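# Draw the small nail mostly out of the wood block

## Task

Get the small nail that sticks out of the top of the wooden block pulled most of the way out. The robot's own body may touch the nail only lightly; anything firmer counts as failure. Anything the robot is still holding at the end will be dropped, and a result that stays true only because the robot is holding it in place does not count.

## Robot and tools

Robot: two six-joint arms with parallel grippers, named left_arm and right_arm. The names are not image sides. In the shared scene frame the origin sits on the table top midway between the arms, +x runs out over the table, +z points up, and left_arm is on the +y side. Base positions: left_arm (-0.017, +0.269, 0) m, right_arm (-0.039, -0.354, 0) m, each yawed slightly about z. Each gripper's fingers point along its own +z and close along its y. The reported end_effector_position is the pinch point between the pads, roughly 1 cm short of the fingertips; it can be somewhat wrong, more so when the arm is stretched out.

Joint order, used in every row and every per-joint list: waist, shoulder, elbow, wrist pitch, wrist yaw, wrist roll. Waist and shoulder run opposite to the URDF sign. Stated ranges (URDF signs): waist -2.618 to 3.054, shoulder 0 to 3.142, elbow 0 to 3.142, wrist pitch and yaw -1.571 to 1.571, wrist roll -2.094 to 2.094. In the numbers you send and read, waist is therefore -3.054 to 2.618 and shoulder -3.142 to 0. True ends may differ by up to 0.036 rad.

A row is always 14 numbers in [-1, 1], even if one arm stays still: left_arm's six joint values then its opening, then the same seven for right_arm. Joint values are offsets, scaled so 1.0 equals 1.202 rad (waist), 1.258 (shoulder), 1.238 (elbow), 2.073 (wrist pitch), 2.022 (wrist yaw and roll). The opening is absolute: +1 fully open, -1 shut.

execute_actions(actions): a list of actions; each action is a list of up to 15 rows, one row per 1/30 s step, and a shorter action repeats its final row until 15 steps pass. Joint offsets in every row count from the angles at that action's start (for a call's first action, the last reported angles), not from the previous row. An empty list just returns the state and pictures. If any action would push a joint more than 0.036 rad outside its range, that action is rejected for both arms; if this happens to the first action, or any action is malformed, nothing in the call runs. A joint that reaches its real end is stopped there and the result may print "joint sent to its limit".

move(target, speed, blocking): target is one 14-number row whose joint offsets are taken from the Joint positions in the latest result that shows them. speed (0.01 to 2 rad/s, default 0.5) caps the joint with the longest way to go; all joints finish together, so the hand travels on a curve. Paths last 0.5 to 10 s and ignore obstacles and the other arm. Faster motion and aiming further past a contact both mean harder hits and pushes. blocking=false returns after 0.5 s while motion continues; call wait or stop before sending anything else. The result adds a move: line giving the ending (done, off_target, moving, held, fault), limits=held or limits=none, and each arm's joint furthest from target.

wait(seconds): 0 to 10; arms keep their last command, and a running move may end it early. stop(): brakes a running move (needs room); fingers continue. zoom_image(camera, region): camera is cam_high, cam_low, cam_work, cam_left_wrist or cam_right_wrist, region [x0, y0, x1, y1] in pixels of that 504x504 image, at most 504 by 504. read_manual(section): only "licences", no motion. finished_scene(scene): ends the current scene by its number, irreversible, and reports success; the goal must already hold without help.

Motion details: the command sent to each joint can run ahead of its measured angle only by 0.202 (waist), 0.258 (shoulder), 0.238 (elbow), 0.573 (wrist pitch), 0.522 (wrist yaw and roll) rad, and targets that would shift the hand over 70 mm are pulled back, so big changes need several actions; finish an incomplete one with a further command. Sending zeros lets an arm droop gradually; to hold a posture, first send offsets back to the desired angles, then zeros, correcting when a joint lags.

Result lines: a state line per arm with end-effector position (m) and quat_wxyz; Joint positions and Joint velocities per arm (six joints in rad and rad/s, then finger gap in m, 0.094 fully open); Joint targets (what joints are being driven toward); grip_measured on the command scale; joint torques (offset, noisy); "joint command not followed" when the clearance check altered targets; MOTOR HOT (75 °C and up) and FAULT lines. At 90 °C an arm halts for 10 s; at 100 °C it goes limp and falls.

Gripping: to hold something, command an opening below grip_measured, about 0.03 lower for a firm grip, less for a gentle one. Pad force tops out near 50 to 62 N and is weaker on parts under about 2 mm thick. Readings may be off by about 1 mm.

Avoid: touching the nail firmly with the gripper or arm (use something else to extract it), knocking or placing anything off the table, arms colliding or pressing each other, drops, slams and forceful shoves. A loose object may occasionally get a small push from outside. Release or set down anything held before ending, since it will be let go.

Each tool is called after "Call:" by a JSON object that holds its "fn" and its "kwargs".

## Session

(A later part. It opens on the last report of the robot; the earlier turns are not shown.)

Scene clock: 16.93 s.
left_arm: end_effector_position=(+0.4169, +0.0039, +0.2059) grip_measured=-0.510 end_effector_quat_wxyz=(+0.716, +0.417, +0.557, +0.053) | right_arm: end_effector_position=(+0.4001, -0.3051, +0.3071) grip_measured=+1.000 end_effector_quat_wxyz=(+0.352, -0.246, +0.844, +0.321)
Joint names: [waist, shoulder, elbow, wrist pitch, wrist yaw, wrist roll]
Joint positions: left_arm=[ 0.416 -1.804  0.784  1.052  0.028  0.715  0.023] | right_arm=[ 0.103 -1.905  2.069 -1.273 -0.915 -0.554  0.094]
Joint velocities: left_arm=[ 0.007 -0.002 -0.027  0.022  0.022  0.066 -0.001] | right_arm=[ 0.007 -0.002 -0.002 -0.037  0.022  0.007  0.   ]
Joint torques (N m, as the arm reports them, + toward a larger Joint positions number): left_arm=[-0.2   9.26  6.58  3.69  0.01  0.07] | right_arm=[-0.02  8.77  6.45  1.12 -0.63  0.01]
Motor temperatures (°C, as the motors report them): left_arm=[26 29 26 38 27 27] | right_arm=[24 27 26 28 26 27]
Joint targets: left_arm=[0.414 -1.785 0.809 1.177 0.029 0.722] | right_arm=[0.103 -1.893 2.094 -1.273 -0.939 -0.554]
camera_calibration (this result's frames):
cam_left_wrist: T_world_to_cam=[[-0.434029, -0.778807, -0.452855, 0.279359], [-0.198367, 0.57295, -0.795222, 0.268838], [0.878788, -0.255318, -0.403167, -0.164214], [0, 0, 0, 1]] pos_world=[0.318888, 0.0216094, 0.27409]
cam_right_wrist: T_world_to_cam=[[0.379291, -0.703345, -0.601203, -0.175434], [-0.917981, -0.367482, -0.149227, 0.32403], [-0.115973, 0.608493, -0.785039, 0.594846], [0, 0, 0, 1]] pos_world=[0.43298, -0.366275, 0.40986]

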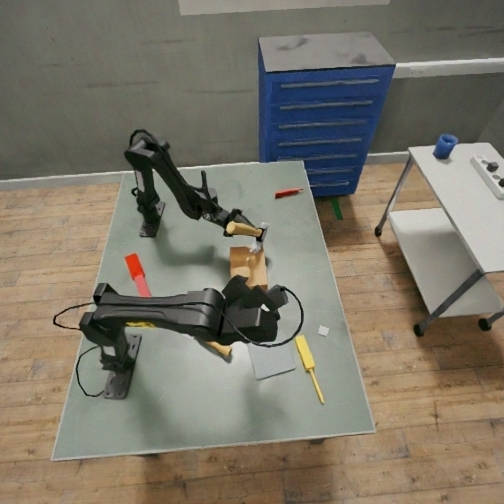

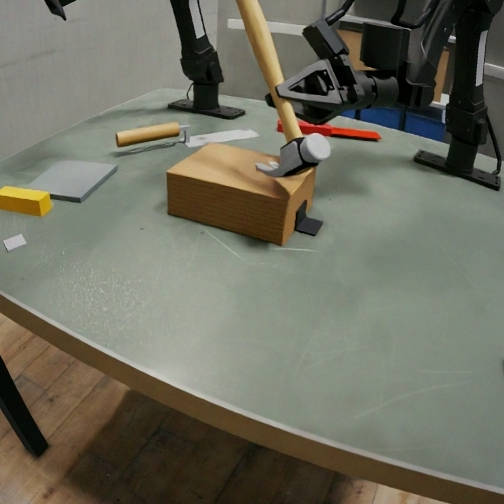

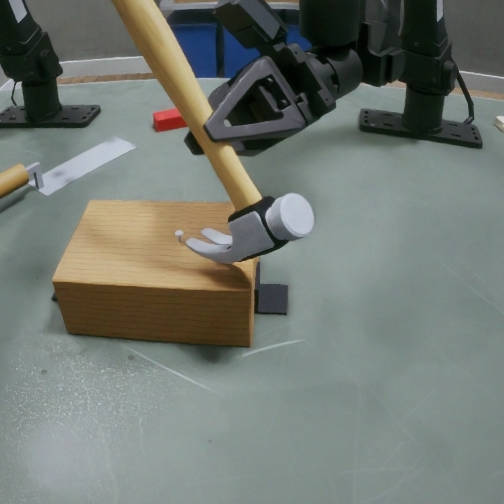

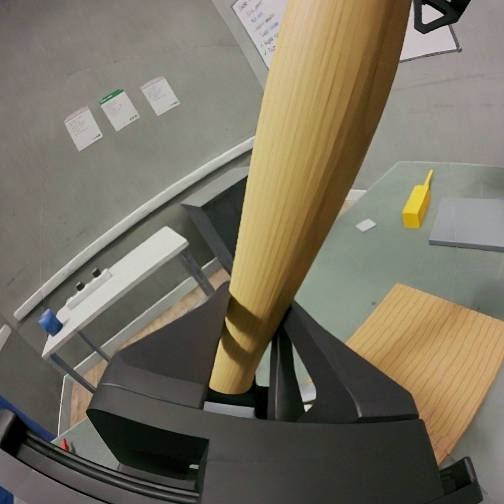

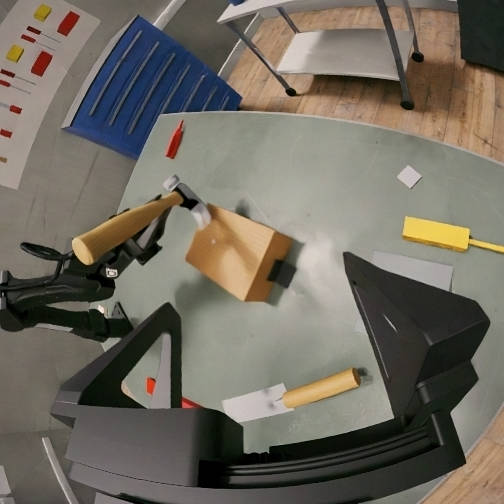

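Call:
{"fn": "execute_actions", "kwargs": {"actions": [[[0,0.015,0.015,0.057,0,0.003,-0.8,0,0.01,0.02,0,-0.012,0,1],[0,0.015,0.01,0.054,0,0.003,-0.8,0,0.01,0.02,0,-0.012,0,1],[0,0.015,0.005,0.051,0,0.003,-0.8,0,0.01,0.02,0,-0.012,0,1],[0,0.015,0.0,0.048,0,0.003,-0.8,0,0.01,0.02,0,-0.012,0,1],[0,0.015,-0.005,0.046,0,0.003,-0.8,0,0.01,0.02,0,-0.012,0,1]]]}}

Call:
{"fn": "zoom_image", "kwargs": {"camera": "cam_work", "region": [120,160,320,320]}}

Call:
{"fn": "zoom_image", "kwargs": {"camera": "cam_right_wrist", "region": [140,170,290,310]}}

Scene clock: 17.87 s.
left_arm: end_effector_position=(+0.4138, +0.0057, +0.1926) grip_measured=-0.510 end_effector_quat_wxyz=(+0.703, +0.425, +0.569, +0.052) | right_arm: end_effector_position=(+0.4001, -0.3051, +0.3071) grip_measured=+1.000 end_effector_quat_wxyz=(+0.352, -0.246, +0.844, +0.321)
Joint names: [waist, shoulder, elbow, wrist pitch, wrist yaw, wrist roll]
Joint positions: left_arm=[ 0.416 -1.804  0.763  1.034  0.028  0.715  0.023] | right_arm=[ 0.103 -1.905  2.069 -1.273 -0.916 -0.554  0.094]
Joint velocities: left_arm=[ 0.012 -0.002 -0.012  0.037  0.007  0.037 -0.001] | right_arm=[ 0.007 -0.002 -0.002  0.007 -0.007  0.022  0.   ]
Joint torques (N m, as the arm reports them, + toward a larger Joint positions number): left_arm=[-0.03  9.26  5.87  3.58 -0.02  0.09] | right_arm=[-0.01  8.77  6.44  1.11 -0.63  0.01]
Motor temperatures (°C, as the motors report them): left_arm=[26 29 26 39 27 27] | right_arm=[24 28 26 28 26 27]
Joint targets: left_arm=[0.416 -1.785 0.778 1.148 0.028 0.721] | right_arm=[0.103 -1.893 2.094 -1.273 -0.940 -0.554]
camera_calibration (this result's frames):
cam_left_wrist: T_world_to_cam=[[-0.449156, -0.769736, -0.453613, 0.27978], [-0.224596, 0.588679, -0.77654, 0.263742], [0.864763, -0.246908, -0.437288, -0.15409], [0, 0, 0, 1]] pos_world=[0.318152, 0.0220509, 0.264336]
cam_right_wrist: T_world_to_cam=[[0.379455, -0.70308, -0.601409, -0.175289], [-0.917907, -0.367588, -0.149417, 0.324037], [-0.116019, 0.608735, -0.784845, 0.594887], [0, 0, 0, 1]] pos_world=[0.432968, -0.366258, 0.40989]

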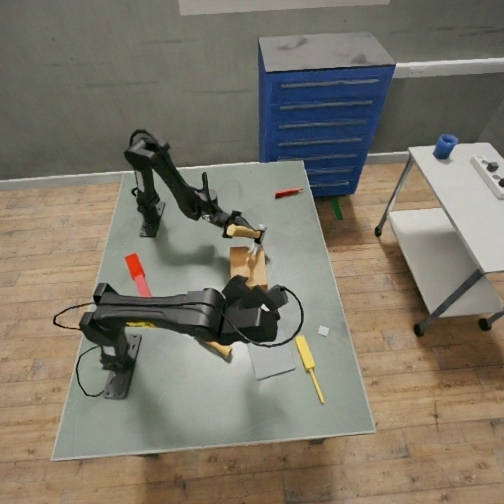

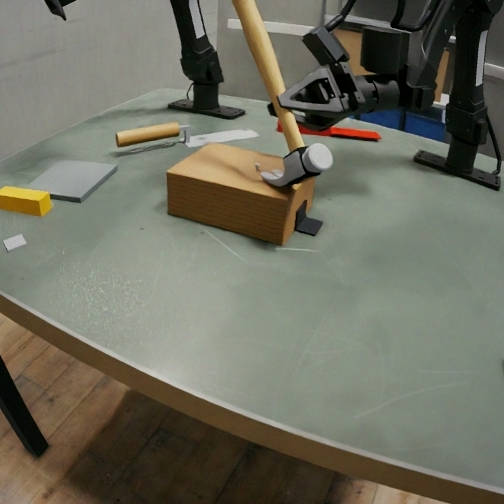

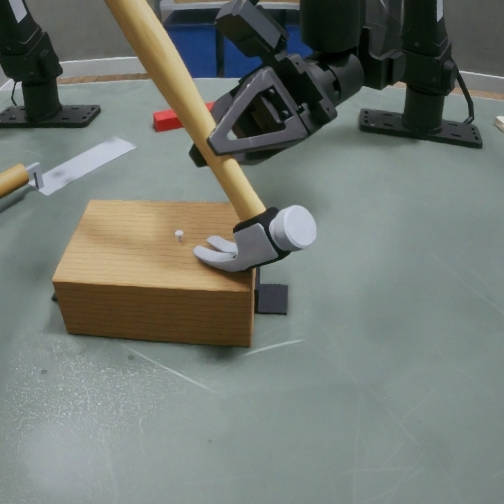

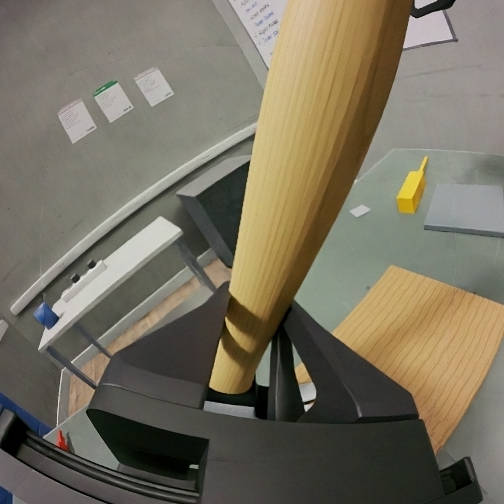

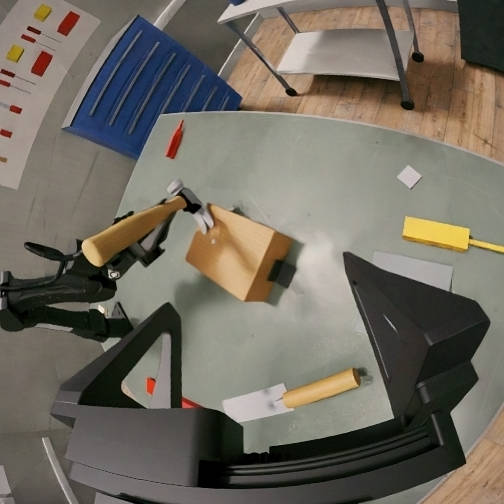

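Region (120, 160, 320, 320) of cam_work's 504x504 image, scaled by 2.520, with more detail than that image has; it fills the top 403 rows of this view, and the rest is white.

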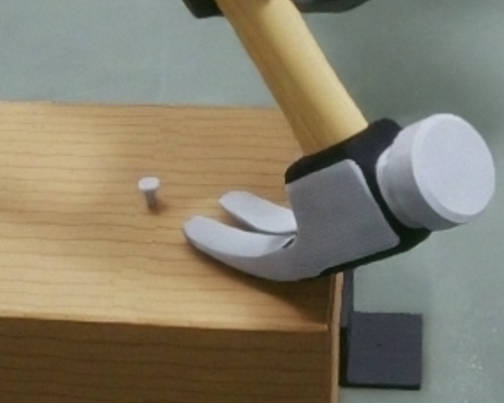

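Region (140, 170, 290, 310) of cam_right_wrist's 504x504 image, scaled by 3.360, with more detail than that image has; it fills the top 470 rows of this view, and the rest is white.

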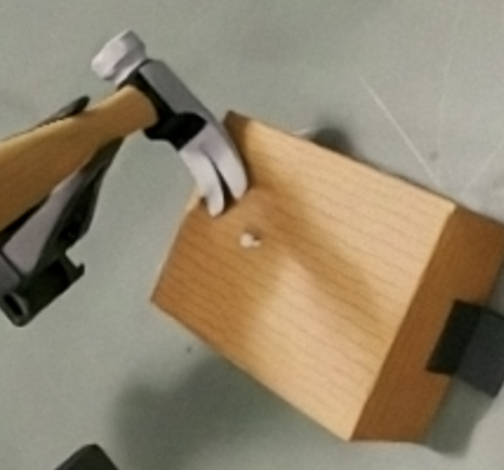

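Call:
{"fn": "execute_actions", "kwargs": {"actions": [[[0.003,0.015,0.009,0.056,0,0.003,-0.8,0,0.01,0.02,0,-0.012,0,1],[0.006,0.015,0.006,0.057,0,0.003,-0.8,0,0.01,0.02,0,-0.012,0,1],[0.009,0.015,0.003,0.058,0,0.003,-0.8,0,0.01,0.02,0,-0.012,0,1],[0.012,0.015,0.0,0.059,0,0.003,-0.8,0,0.01,0.02,0,-0.012,0,1],[0.015,0.015,-0.005,0.06,0,0.003,-0.8,0,0.01,0.02,0,-0.012,0,1]]]}}

Call:
{"fn": "zoom_image", "kwargs": {"camera": "cam_work", "region": [120,160,320,320]}}

Call:
{"fn": "zoom_image", "kwargs": {"camera": "cam_right_wrist", "region": [140,170,290,310]}}

Scene clock: 21.20 s.
left_arm: end_effector_position=(+0.4090, +0.0041, +0.1872) grip_measured=-0.510 end_effector_quat_wxyz=(+0.700, +0.429, +0.570, +0.048) | right_arm: end_effector_position=(+0.4001, -0.3050, +0.3072) grip_measured=+1.000 end_effector_quat_wxyz=(+0.352, -0.246, +0.844, +0.321)
Joint names: [waist, shoulder, elbow, wrist pitch, wrist yaw, wrist roll]
Joint positions: left_arm=[ 0.423 -1.804  0.746  1.042  0.028  0.715  0.023] | right_arm=[ 0.103 -1.905  2.069 -1.273 -0.916 -0.554  0.094]
Joint velocities: left_arm=[ 0.012  0.017 -0.017  0.022 -0.051  0.037 -0.   ] | right_arm=[ 0.007 -0.002  0.007 -0.022 -0.022 -0.051  0.   ]
Joint torques (N m, as the arm reports them, + toward a larger Joint positions number): left_arm=[ 0.87  9.21  5.69  3.63 -0.02  0.08] | right_arm=[-0.02  8.76  6.44  1.11 -0.63  0.  ]
Motor temperatures (°C, as the motors report them): left_arm=[26 29 26 40 27 27] | right_arm=[24 28 26 28 26 27]
Joint targets: left_arm=[0.434 -1.785 0.757 1.158 0.028 0.721] | right_arm=[0.103 -1.893 2.094 -1.273 -0.940 -0.554]
camera_calibration (this result's frames):
cam_left_wrist: T_world_to_cam=[[-0.458709, -0.764034, -0.453695, 0.277841], [-0.2264, 0.59422, -0.77178, 0.259222], [0.859261, -0.251306, -0.445552, -0.148905], [0, 0, 0, 1]] pos_world=[0.314084, 0.0208238, 0.259772]
cam_right_wrist: T_world_to_cam=[[0.379619, -0.702814, -0.601615, -0.175143], [-0.917834, -0.367694, -0.149608, 0.324044], [-0.116064, 0.608977, -0.78465, 0.594928], [0, 0, 0, 1]] pos_world=[0.432956, -0.366241, 0.409921]

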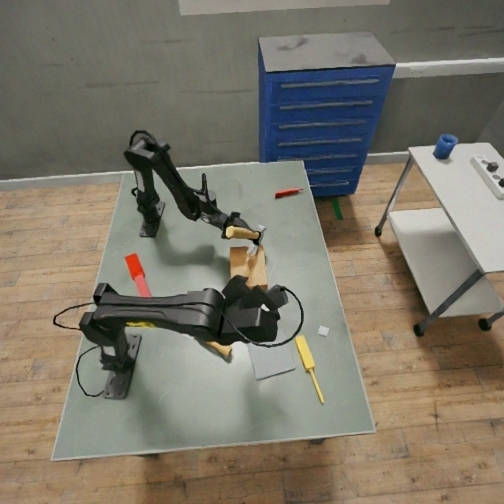

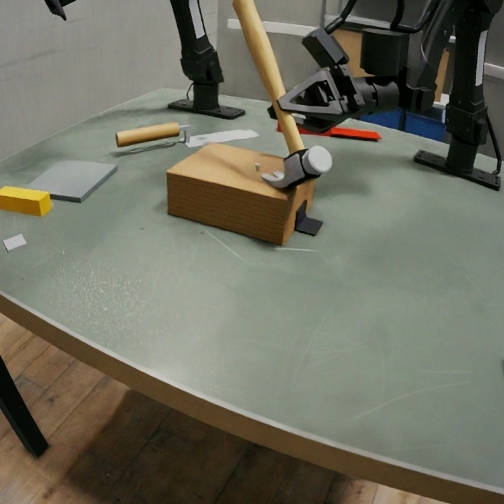

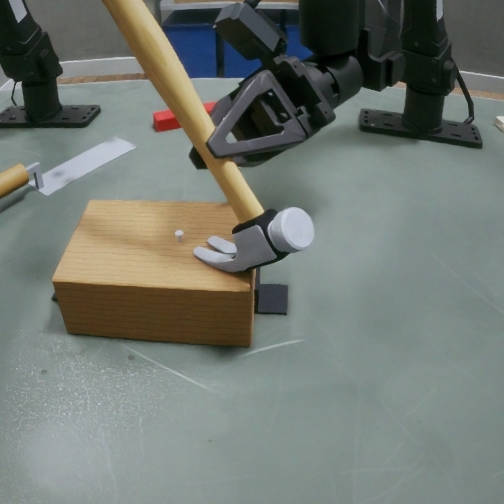

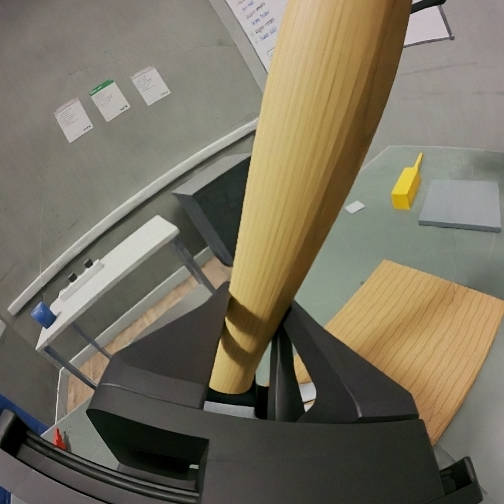

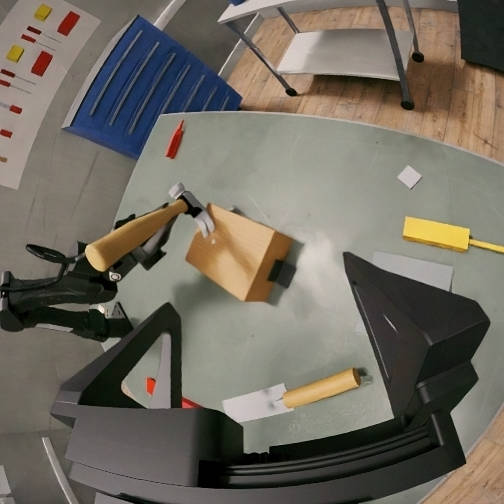

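Region (120, 160, 320, 320) of cam_work's 504x504 image, scaled by 2.520, with more detail than that image has; it fills the top 403 rows of this view, and the rest is white.

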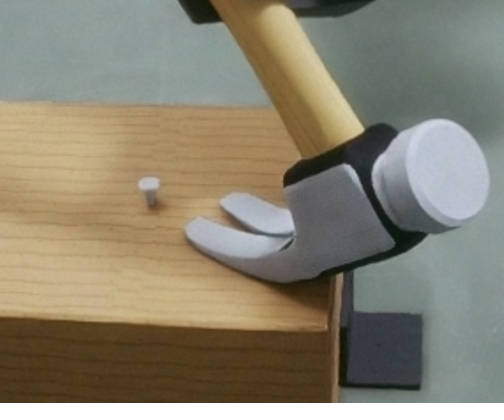

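Region (140, 170, 290, 310) of cam_right_wrist's 504x504 image, scaled by 3.360, with more detail than that image has; it fills the top 470 rows of this view, and the rest is white.

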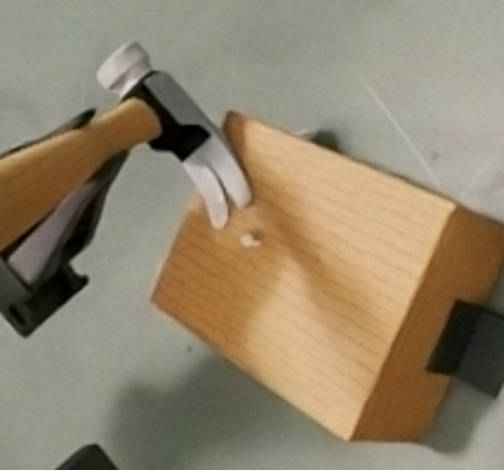

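Call:
{"fn": "execute_actions", "kwargs": {"actions": [[[0.009,0.015,0.02,0.056,0,0.003,-0.8,0,0.01,0.02,0,-0.012,0,1],[0.009,0.015,0.03,0.056,0,0.003,-0.8,0,0.01,0.02,0,-0.012,0,1],[0.009,0.01,0.04,0.056,0,0.003,-0.8,0,0.01,0.02,0,-0.012,0,1],[0.009,0.005,0.048,0.056,0,0.003,-0.8,0,0.01,0.02,0,-0.012,0,1],[0.009,0.0,0.048,0.056,0,0.003,-0.8,0,0.01,0.02,0,-0.012,0,1],[0.009,-0.005,0.048,0.056,0,0.003,-0.8,0,0.01,0.02,0,-0.012,0,1],[0.009,-0.01,0.048,0.056,0,0.003,-0.8,0,0.01,0.02,0,-0.012,0,1]]]}}

Call:
{"fn": "zoom_image", "kwargs": {"camera": "cam_work", "region": [120,160,320,320]}}

Call:
{"fn": "zoom_image", "kwargs": {"camera": "cam_right_wrist", "region": [140,170,290,310]}}

Scene clock: 22.17 s.
left_arm: end_effector_position=(+0.4119, +0.0024, +0.1871) grip_measured=-0.510 end_effector_quat_wxyz=(+0.704, +0.426, +0.566, +0.049) | right_arm: end_effector_position=(+0.4001, -0.3050, +0.3072) grip_measured=+1.000 end_effector_quat_wxyz=(+0.352, -0.246, +0.844, +0.322)
Joint names: [waist, shoulder, elbow, wrist pitch, wrist yaw, wrist roll]
Joint positions: left_arm=[ 0.423 -1.824  0.756  1.063  0.028  0.715  0.023] | right_arm=[ 0.103 -1.905  2.069 -1.273 -0.916 -0.554  0.094]
Joint velocities: left_arm=[ 0.002 -0.007  0.002 -0.037  0.081 -0.081 -0.   ] | right_arm=[-0.007  0.007  0.012 -0.022 -0.037 -0.007  0.   ]
Joint torques (N m, as the arm reports them, + toward a larger Joint positions number): left_arm=[ 0.85  8.46  8.02  3.38 -0.02  0.08] | right_arm=[-0.02  8.76  6.45  1.11 -0.63  0.  ]
Motor temperatures (°C, as the motors report them): left_arm=[26 29 27 41 27 27] | right_arm=[24 28 26 28 26 27]
Joint targets: left_arm=[0.434 -1.817 0.806 1.158 0.028 0.721] | right_arm=[0.103 -1.893 2.094 -1.273 -0.940 -0.554]
camera_calibration (this result's frames):
cam_left_wrist: T_world_to_cam=[[-0.454277, -0.766738, -0.453592, 0.275957], [-0.218833, 0.589603, -0.777483, 0.258827], [0.863565, -0.253932, -0.43563, -0.15545], [0, 0, 0, 1]] pos_world=[0.316241, 0.0195078, 0.258687]
cam_right_wrist: T_world_to_cam=[[0.379783, -0.702549, -0.601822, -0.174998], [-0.91776, -0.367801, -0.149798, 0.324052], [-0.11611, 0.609219, -0.784456, 0.594968], [0, 0, 0, 1]] pos_world=[0.432945, -0.366224, 0.409951]

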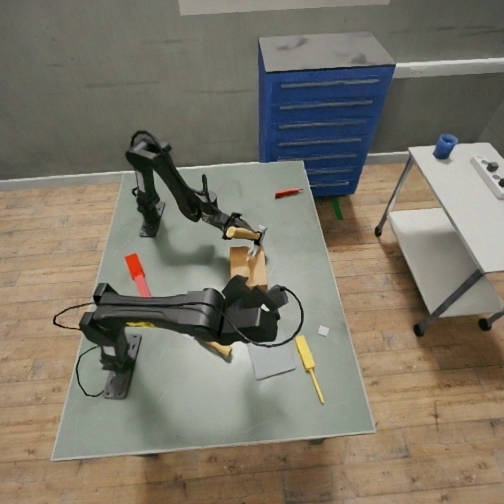

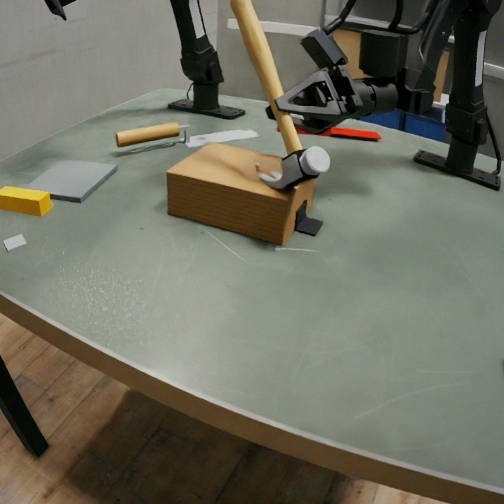

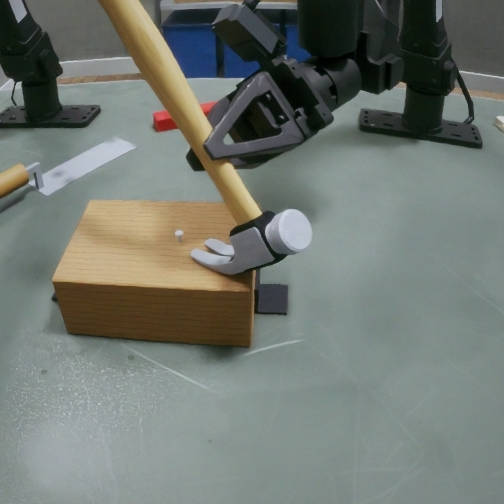

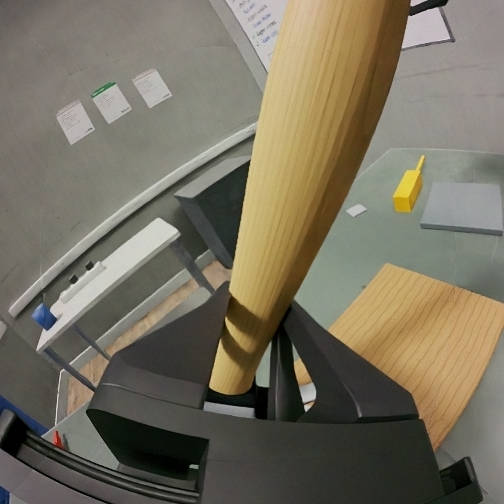

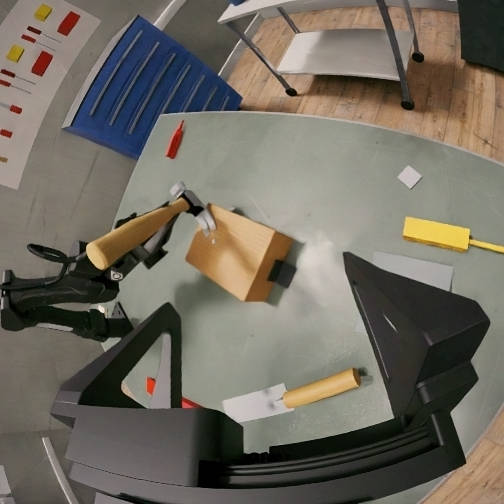

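Region (120, 160, 320, 320) of cam_work's 504x504 image, scaled by 2.520, with more detail than that image has; it fills the top 403 rows of this view, and the rest is white.

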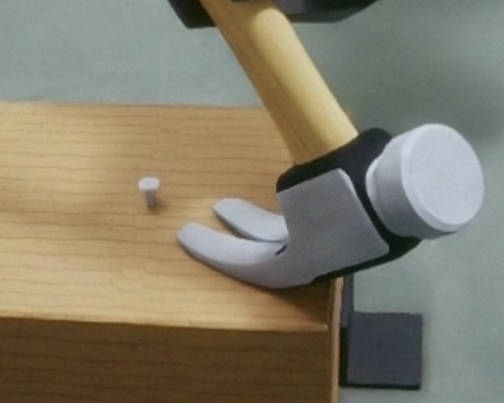

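Region (140, 170, 290, 310) of cam_right_wrist's 504x504 image, scaled by 3.360, with more detail than that image has; it fills the top 470 rows of this view, and the rest is white.

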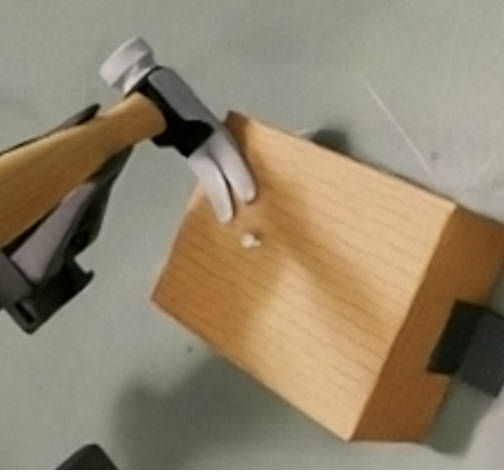

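In contact. Slide in a bit.

Call:
{"fn": "execute_actions", "kwargs": {"actions": [[[0.012,0.006,0.03,0.046,0,0.003,-0.8,0,0.01,0.02,0,-0.012,0,1],[0.015,0.006,0.03,0.046,0,0.003,-0.8,0,0.01,0.02,0,-0.012,0,1],[0.018,0.006,0.03,0.046,0,0.003,-0.8,0,0.01,0.02,0,-0.012,0,1],[0.021,0.006,0.03,0.046,0,0.003,-0.8,0,0.01,0.02,0,-0.012,0,1],[0.024,0.006,0.03,0.046,0,0.003,-0.8,0,0.01,0.02,0,-0.012,0,1],[0.027,0.006,0.03,0.046,0,0.003,-0.8,0,0.01,0.02,0,-0.012,0,1],[0.03,0.006,0.03,0.046,0,0.003,-0.8,0,0.01,0.02,0,-0.012,0,1],[0.033,0.006,0.03,0.046,0,0.003,-0.8,0,0.01,0.02,0,-0.012,0,1],[0.036,0.006,0.03,0.046,0,0.003,-0.8,0,0.01,0.02,0,-0.012,0,1],[0.039,0.006,0.03,0.046,0,0.003,-0.8,0,0.01,0.02,0,-0.012,0,1]]]}}

Call:
{"fn": "zoom_image", "kwargs": {"camera": "cam_work", "region": [120,160,320,320]}}

Call:
{"fn": "zoom_image", "kwargs": {"camera": "cam_right_wrist", "region": [140,170,290,310]}}

Scene clock: 23.07 s.
left_arm: end_effector_position=(+0.4019, -0.0131, +0.1872) grip_measured=-0.510 end_effector_quat_wxyz=(+0.704, +0.436, +0.559, +0.036) | right_arm: end_effector_position=(+0.4000, -0.3049, +0.3073) grip_measured=+1.000 end_effector_quat_wxyz=(+0.352, -0.246, +0.844, +0.322)
Joint names: [waist, shoulder, elbow, wrist pitch, wrist yaw, wrist roll]
Joint positions: left_arm=[ 0.46  -1.824  0.756  1.063  0.027  0.715  0.023] | right_arm=[ 0.103 -1.905  2.069 -1.273 -0.917 -0.554  0.094]
Joint velocities: left_arm=[-0.012  0.002  0.002 -0.007  0.007 -0.022 -0.001] | right_arm=[-0.017 -0.002  0.022 -0.022 -0.007 -0.022  0.   ]
Joint torques (N m, as the arm reports them, + toward a larger Joint positions number): left_arm=[ 0.78  8.51  7.25  3.36 -0.02  0.11] | right_arm=[ 0.01  8.77  6.44  1.11 -0.63  0.01]
Motor temperatures (°C, as the motors report them): left_arm=[26 30 27 41 27 27] | right_arm=[24 28 26 28 26 27]
Joint targets: left_arm=[0.470 -1.817 0.793 1.158 0.028 0.721] | right_arm=[0.103 -1.893 2.094 -1.273 -0.941 -0.554]
camera_calibration (this result's frames):
cam_left_wrist: T_world_to_cam=[[-0.481328, -0.750052, -0.453591, 0.27073], [-0.197305, 0.596909, -0.77767, 0.257294], [0.854046, -0.284819, -0.435298, -0.147356], [0, 0, 0, 1]] pos_world=[0.306924, 0.00751137, 0.258747]
cam_right_wrist: T_world_to_cam=[[0.379947, -0.702284, -0.602028, -0.174853], [-0.917686, -0.367907, -0.149988, 0.324059], [-0.116156, 0.60946, -0.784261, 0.595009], [0, 0, 0, 1]] pos_world=[0.432933, -0.366207, 0.409981]

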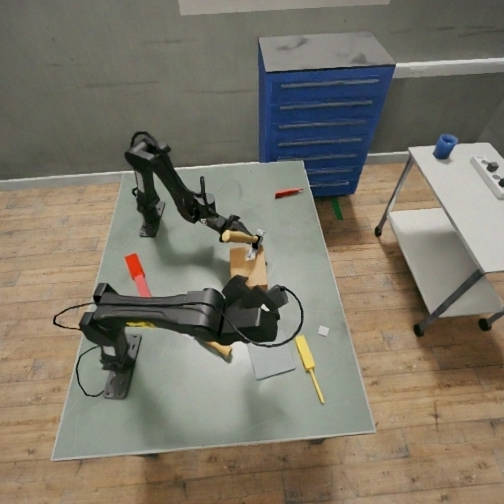

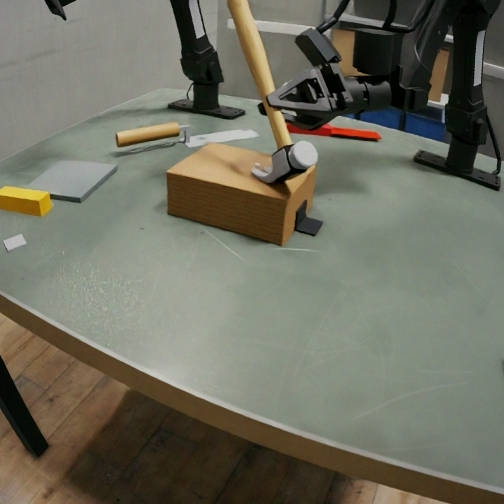

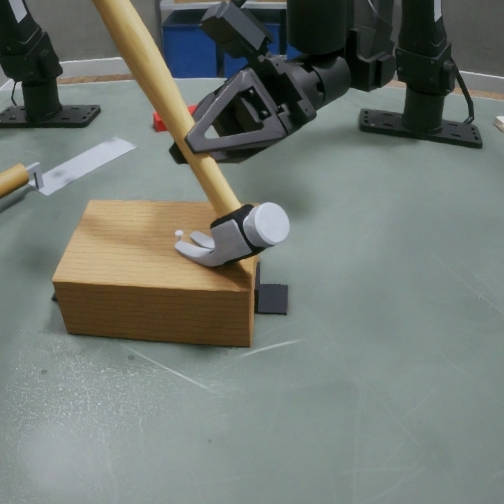

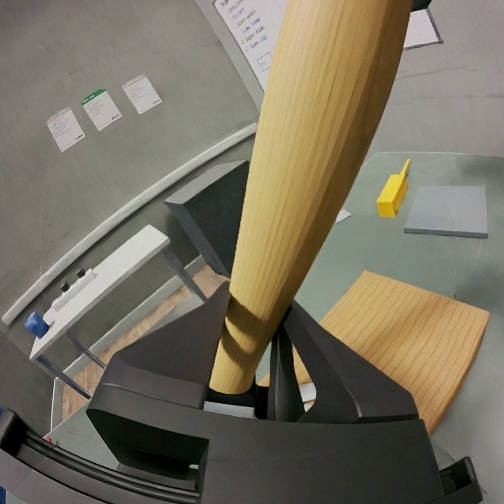

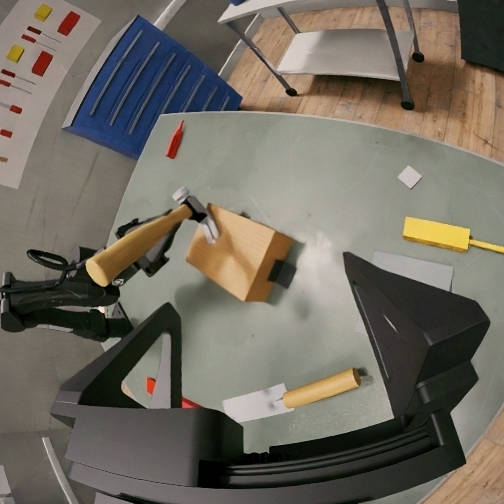

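Region (120, 160, 320, 320) of cam_work's 504x504 image, scaled by 2.520, with more detail than that image has; it fills the top 403 rows of this view, and the rest is white.

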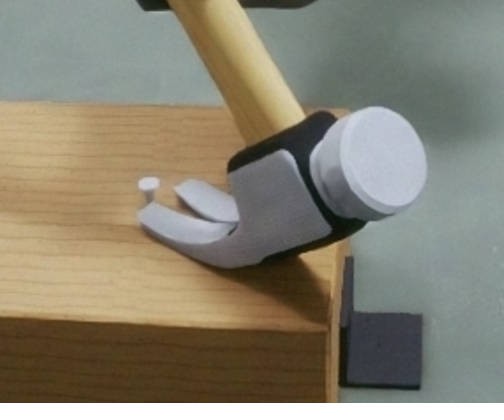

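Region (140, 170, 290, 310) of cam_right_wrist's 504x504 image, scaled by 3.360, with more detail than that image has; it fills the top 470 rows of this view, and the rest is white.

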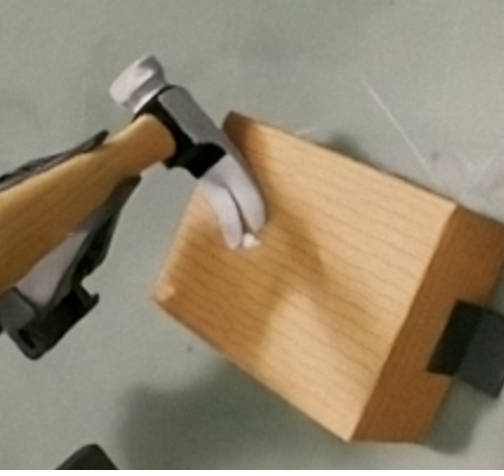

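Aligned. Continue.

Call:
{"fn": "execute_actions", "kwargs": {"actions": [[[0.012,0.006,0.03,0.046,0,0.003,-0.8,0,0.01,0.02,0,-0.012,0,1],[0.015,0.006,0.03,0.046,0,0.003,-0.8,0,0.01,0.02,0,-0.012,0,1],[0.018,0.006,0.03,0.046,0,0.003,-0.8,0,0.01,0.02,0,-0.012,0,1],[0.021,0.006,0.03,0.046,0,0.003,-0.8,0,0.01,0.02,0,-0.012,0,1],[0.024,0.006,0.03,0.046,0,0.003,-0.8,0,0.01,0.02,0,-0.012,0,1],[0.027,0.006,0.03,0.046,0,0.003,-0.8,0,0.01,0.02,0,-0.012,0,1],[0.03,0.006,0.03,0.046,0,0.003,-0.8,0,0.01,0.02,0,-0.012,0,1],[0.033,0.006,0.03,0.046,0,0.003,-0.8,0,0.01,0.02,0,-0.012,0,1],[0.036,0.006,0.03,0.046,0,0.003,-0.8,0,0.01,0.02,0,-0.012,0,1],[0.039,0.006,0.03,0.046,0,0.003,-0.8,0,0.01,0.02,0,-0.012,0,1],[0.042,0.006,0.03,0.046,0,0.003,-0.8,0,0.01,0.02,0,-0.012,0,1]]]}}

Call:
{"fn": "zoom_image", "kwargs": {"camera": "cam_work", "region": [120,160,320,320]}}

Call:
{"fn": "zoom_image", "kwargs": {"camera": "cam_right_wrist", "region": [140,170,290,310]}}

Scene clock: 24.10 s.
left_arm: end_effector_position=(+0.3907, -0.0291, +0.1873) grip_measured=-0.510 end_effector_quat_wxyz=(+0.705, +0.447, +0.550, +0.023) | right_arm: end_effector_position=(+0.4000, -0.3049, +0.3073) grip_measured=+1.000 end_effector_quat_wxyz=(+0.353, -0.246, +0.844, +0.322)
Joint names: [waist, shoulder, elbow, wrist pitch, wrist yaw, wrist roll]
Joint positions: left_arm=[ 0.499 -1.824  0.756  1.064  0.027  0.715  0.023] | right_arm=[ 0.103 -1.905  2.069 -1.273 -0.917 -0.554  0.094]
Joint velocities: left_arm=[ 0.002  0.002 -0.022  0.022  0.037 -0.022 -0.001] | right_arm=[-0.002  0.012  0.012 -0.066 -0.051  0.051  0.   ]
Joint torques (N m, as the arm reports them, + toward a larger Joint positions number): left_arm=[ 0.9   8.5   7.23  3.39 -0.02  0.06] | right_arm=[-0.01  8.76  6.45  1.11 -0.63  0.01]
Motor temperatures (°C, as the motors report them): left_arm=[26 30 27 42 27 27] | right_arm=[24 28 26 28 26 27]
Joint targets: left_arm=[0.511 -1.817 0.793 1.159 0.027 0.721] | right_arm=[0.103 -1.893 2.094 -1.273 -0.941 -0.554]
camera_calibration (this result's frames):
cam_left_wrist: T_world_to_cam=[[-0.509442, -0.731249, -0.453589, 0.264915], [-0.174154, 0.603828, -0.777857, 0.255893], [0.842698, -0.317279, -0.434965, -0.138871], [0, 0, 0, 1]] pos_world=[0.29655, -0.00485674, 0.258807]
cam_right_wrist: T_world_to_cam=[[0.380111, -0.702019, -0.602234, -0.174708], [-0.917613, -0.368013, -0.150179, 0.324066], [-0.116201, 0.609702, -0.784067, 0.595049], [0, 0, 0, 1]] pos_world=[0.432921, -0.36619, 0.410012]

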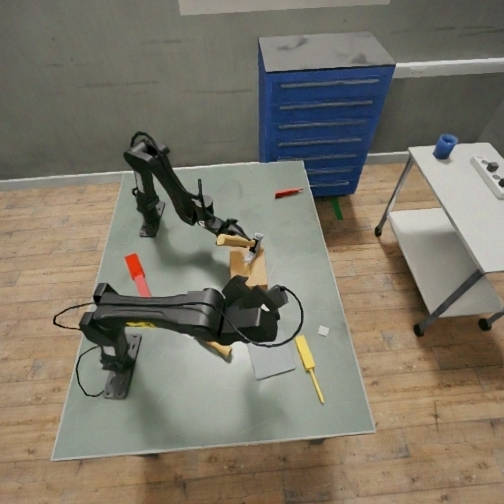

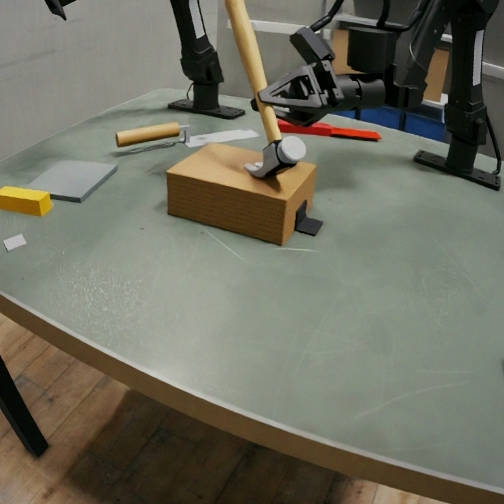

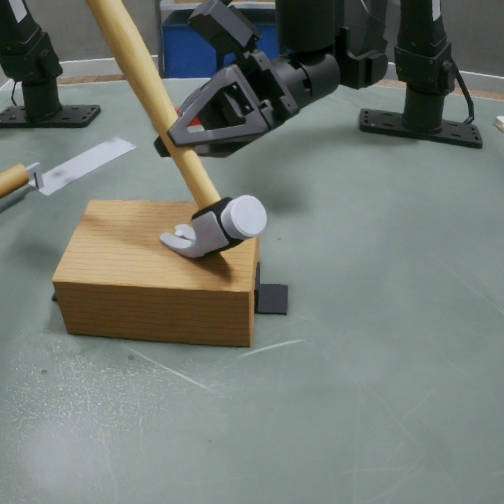

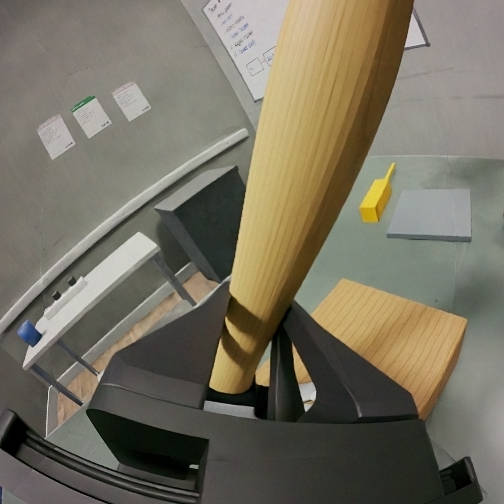

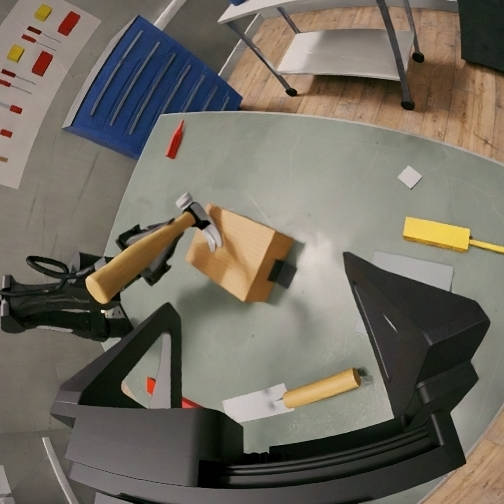

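Region (120, 160, 320, 320) of cam_work's 504x504 image, scaled by 2.520, with more detail than that image has; it fills the top 403 rows of this view, and the rest is white.

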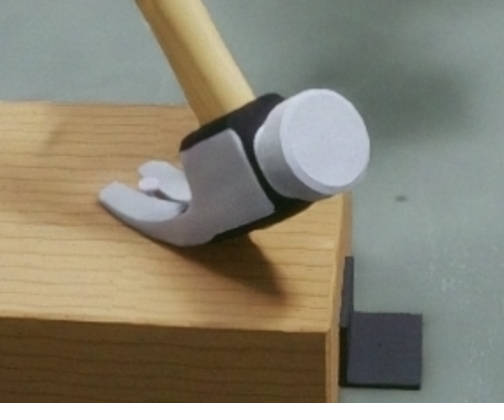

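Region (140, 170, 290, 310) of cam_right_wrist's 504x504 image, scaled by 3.360, with more detail than that image has; it fills the top 470 rows of this view, and the rest is white.

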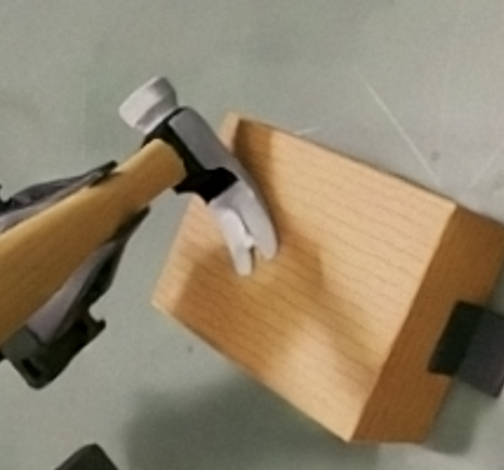

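Call:
{"fn": "move", "kwargs": {"target": [0.02,0.006,0.03,0.046,0,0.003,-0.8,-0.2,0.55,-0.8,0.45,0.453,0.274,0.5], "speed": 0.8}}

Scene clock: 26.50 s.
left_arm: end_effector_position=(+0.3891, -0.0313, +0.1874) grip_measured=-0.510 end_effector_quat_wxyz=(+0.705, +0.447, +0.549, +0.022) | right_arm: end_effector_position=(+0.3637, -0.3452, +0.2652) grip_measured=+0.503 end_effector_quat_wxyz=(+0.501, -0.010, +0.865, +0.007)
Joint names: [waist, shoulder, elbow, wrist pitch, wrist yaw, wrist roll]
Joint positions: left_arm=[ 0.506 -1.825  0.756  1.065  0.022  0.715  0.023] | right_arm=[-0.129 -1.246  1.086 -0.361 -0.012 -0.003  0.071]
Joint velocities: left_arm=[ 0.002 -0.007 -0.022 -0.037 -0.007  0.022 -0.   ] | right_arm=[ 0.017  0.012 -0.012  0.007  0.007  0.051  0.001]
Joint torques (N m, as the arm reports them, + toward a larger Joint positions number): left_arm=[1.45 8.44 7.25 3.33 0.03 0.08] | right_arm=[-0.79  6.07  5.21  2.13  0.08  0.04]
Motor temperatures (°C, as the motors report them): left_arm=[26 30 27 42 27 27] | right_arm=[24 28 26 29 26 27]
Joint targets: left_arm=[0.523 -1.817 0.793 1.159 0.027 0.721] | right_arm=[-0.138 -1.213 1.079 -0.340 -0.001 0.000]
move: off_target (left_arm, right_arm); limits=none; left_arm: farthest joint: the wrist pitch, 0.095 radians from its target (0.096 radians at the start); right_arm: farthest joint: the shoulder, 0.033 radians from its target (0.692 radians at the start)
camera_calibration (this result's frames):
cam_left_wrist: T_world_to_cam=[[-0.510829, -0.730277, -0.453595, 0.263055], [-0.172282, 0.603889, -0.778227, 0.2564], [0.842243, -0.319395, -0.434298, -0.138204], [0, 0, 0, 1]] pos_world=[0.29495, -0.00687579, 0.258836]
cam_right_wrist: T_world_to_cam=[[-0.156876, -0.941636, -0.297844, -0.18274], [-0.890879, 0.265093, -0.368864, 0.536395], [0.426293, 0.207477, -0.88047, 0.2718], [0, 0, 0, 1]] pos_world=[0.333329, -0.370662, 0.382741]

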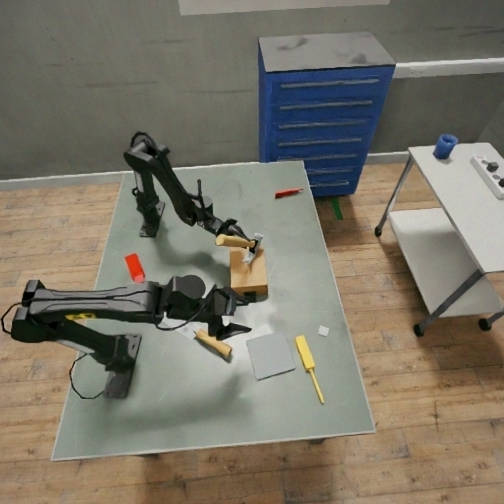

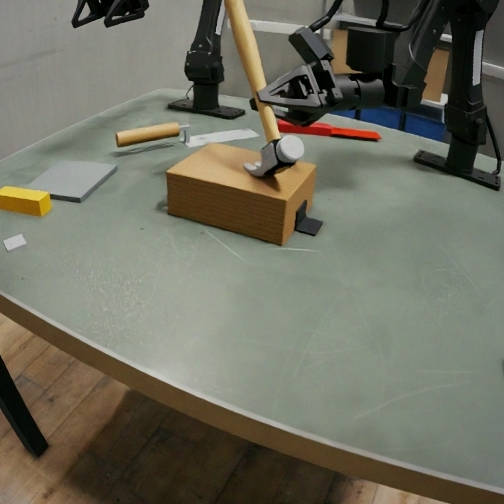

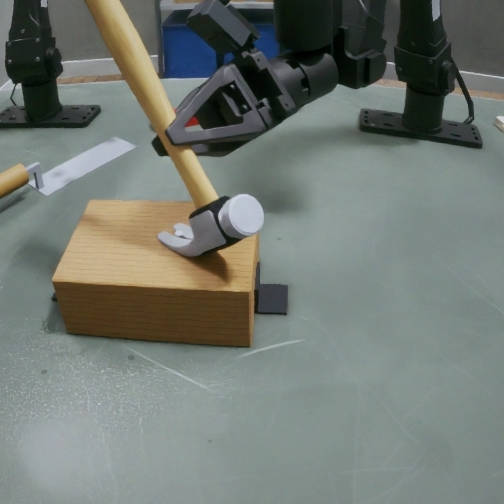

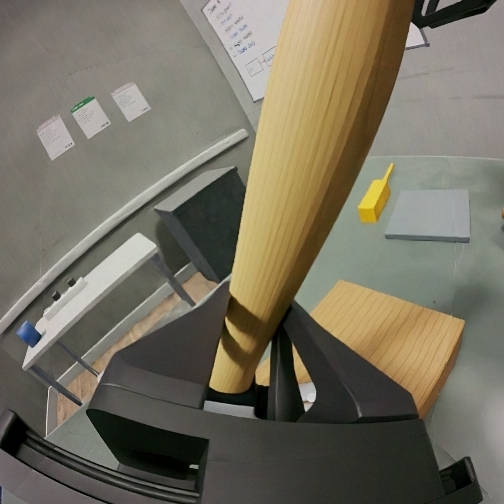

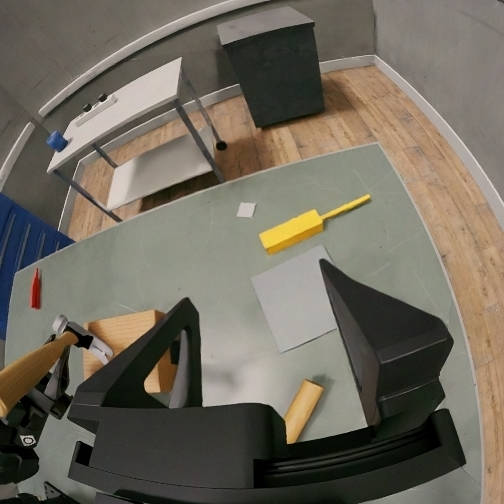

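Call:
{"fn": "move", "kwargs": {"target": [0.008,0.006,0.03,0.046,0,0.003,-0.8,-0.49,0.36,-0.45,0.32,0.006,0,0.5], "speed": 0.7}}

Scene clock: 28.40 s.
left_arm: end_effector_position=(+0.3892, -0.0313, +0.1872) grip_measured=-0.510 end_effector_quat_wxyz=(+0.705, +0.447, +0.549, +0.022) | right_arm: end_effector_position=(+0.2427, -0.1612, +0.2989) grip_measured=+0.503 end_effector_quat_wxyz=(+0.674, -0.210, +0.677, +0.207)
Joint names: [waist, shoulder, elbow, wrist pitch, wrist yaw, wrist roll]
Joint positions: left_arm=[ 0.506 -1.825  0.756  1.066  0.021  0.715  0.023] | right_arm=[-0.709 -0.823  0.536  0.282 -0.005 -0.003  0.071]
Joint velocities: left_arm=[ 0.012 -0.007  0.007  0.007 -0.037 -0.051 -0.001] | right_arm=[ 0.007  0.002 -0.002 -0.007  0.007  0.007 -0.   ]
Joint torques (N m, as the arm reports them, + toward a larger Joint positions number): left_arm=[0.94 8.51 7.36 3.38 0.01 0.06] | right_arm=[-0.75  3.18  5.37  2.19  0.05  0.  ]
Motor temperatures (°C, as the motors report them): left_arm=[26 30 27 43 27 27] | right_arm=[24 28 26 29 26 27]
Joint targets: left_arm=[0.516 -1.817 0.793 1.160 0.022 0.721] | right_arm=[-0.718 -0.793 0.529 0.302 0.000 -0.004]
move: off_target (left_arm, right_arm); limits=none; left_arm: farthest joint: the wrist pitch, 0.095 radians from its target (0.096 radians at the start); right_arm: farthest joint: the shoulder, 0.030 radians from its target (0.453 radians at the start)
camera_calibration (this result's frames):
cam_left_wrist: T_world_to_cam=[[-0.51055, -0.730472, -0.453596, 0.262918], [-0.172511, 0.603824, -0.778226, 0.256348], [0.842365, -0.319073, -0.434297, -0.138383], [0, 0, 0, 1]] pos_world=[0.295025, -0.00688906, 0.258656]
cam_right_wrist: T_world_to_cam=[[0.520293, -0.782269, -0.342565, -0.143659], [-0.644488, -0.0964968, -0.758501, 0.390591], [0.560296, 0.615422, -0.554369, 0.250624], [0, 0, 0, 1]] pos_world=[0.186052, -0.228929, 0.38599]

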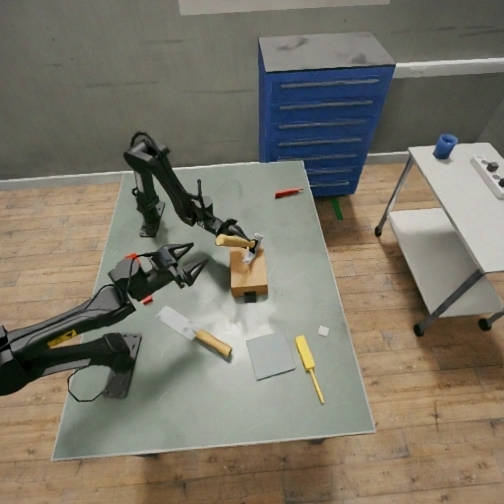

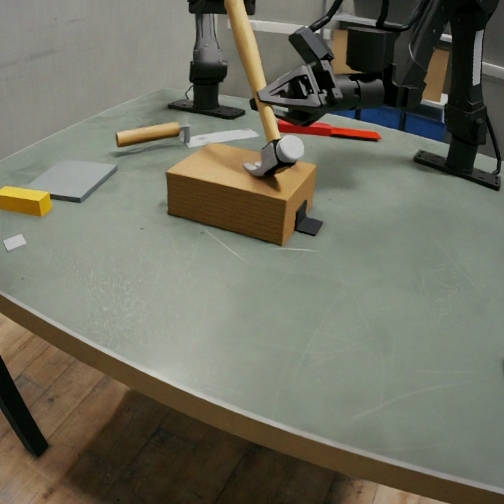

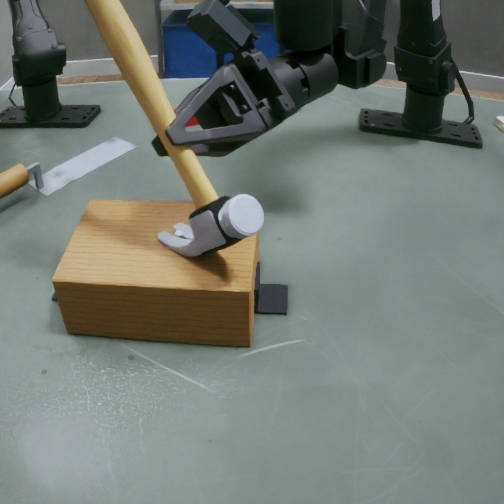

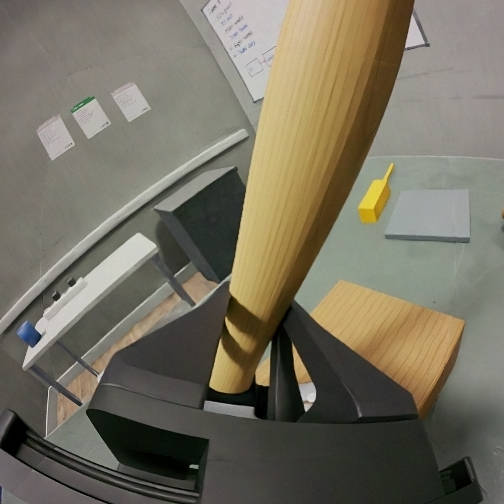

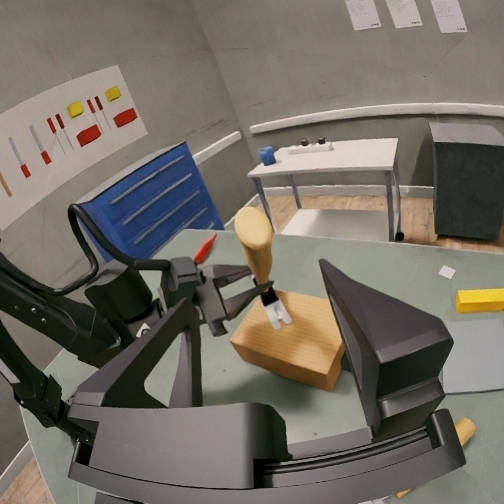

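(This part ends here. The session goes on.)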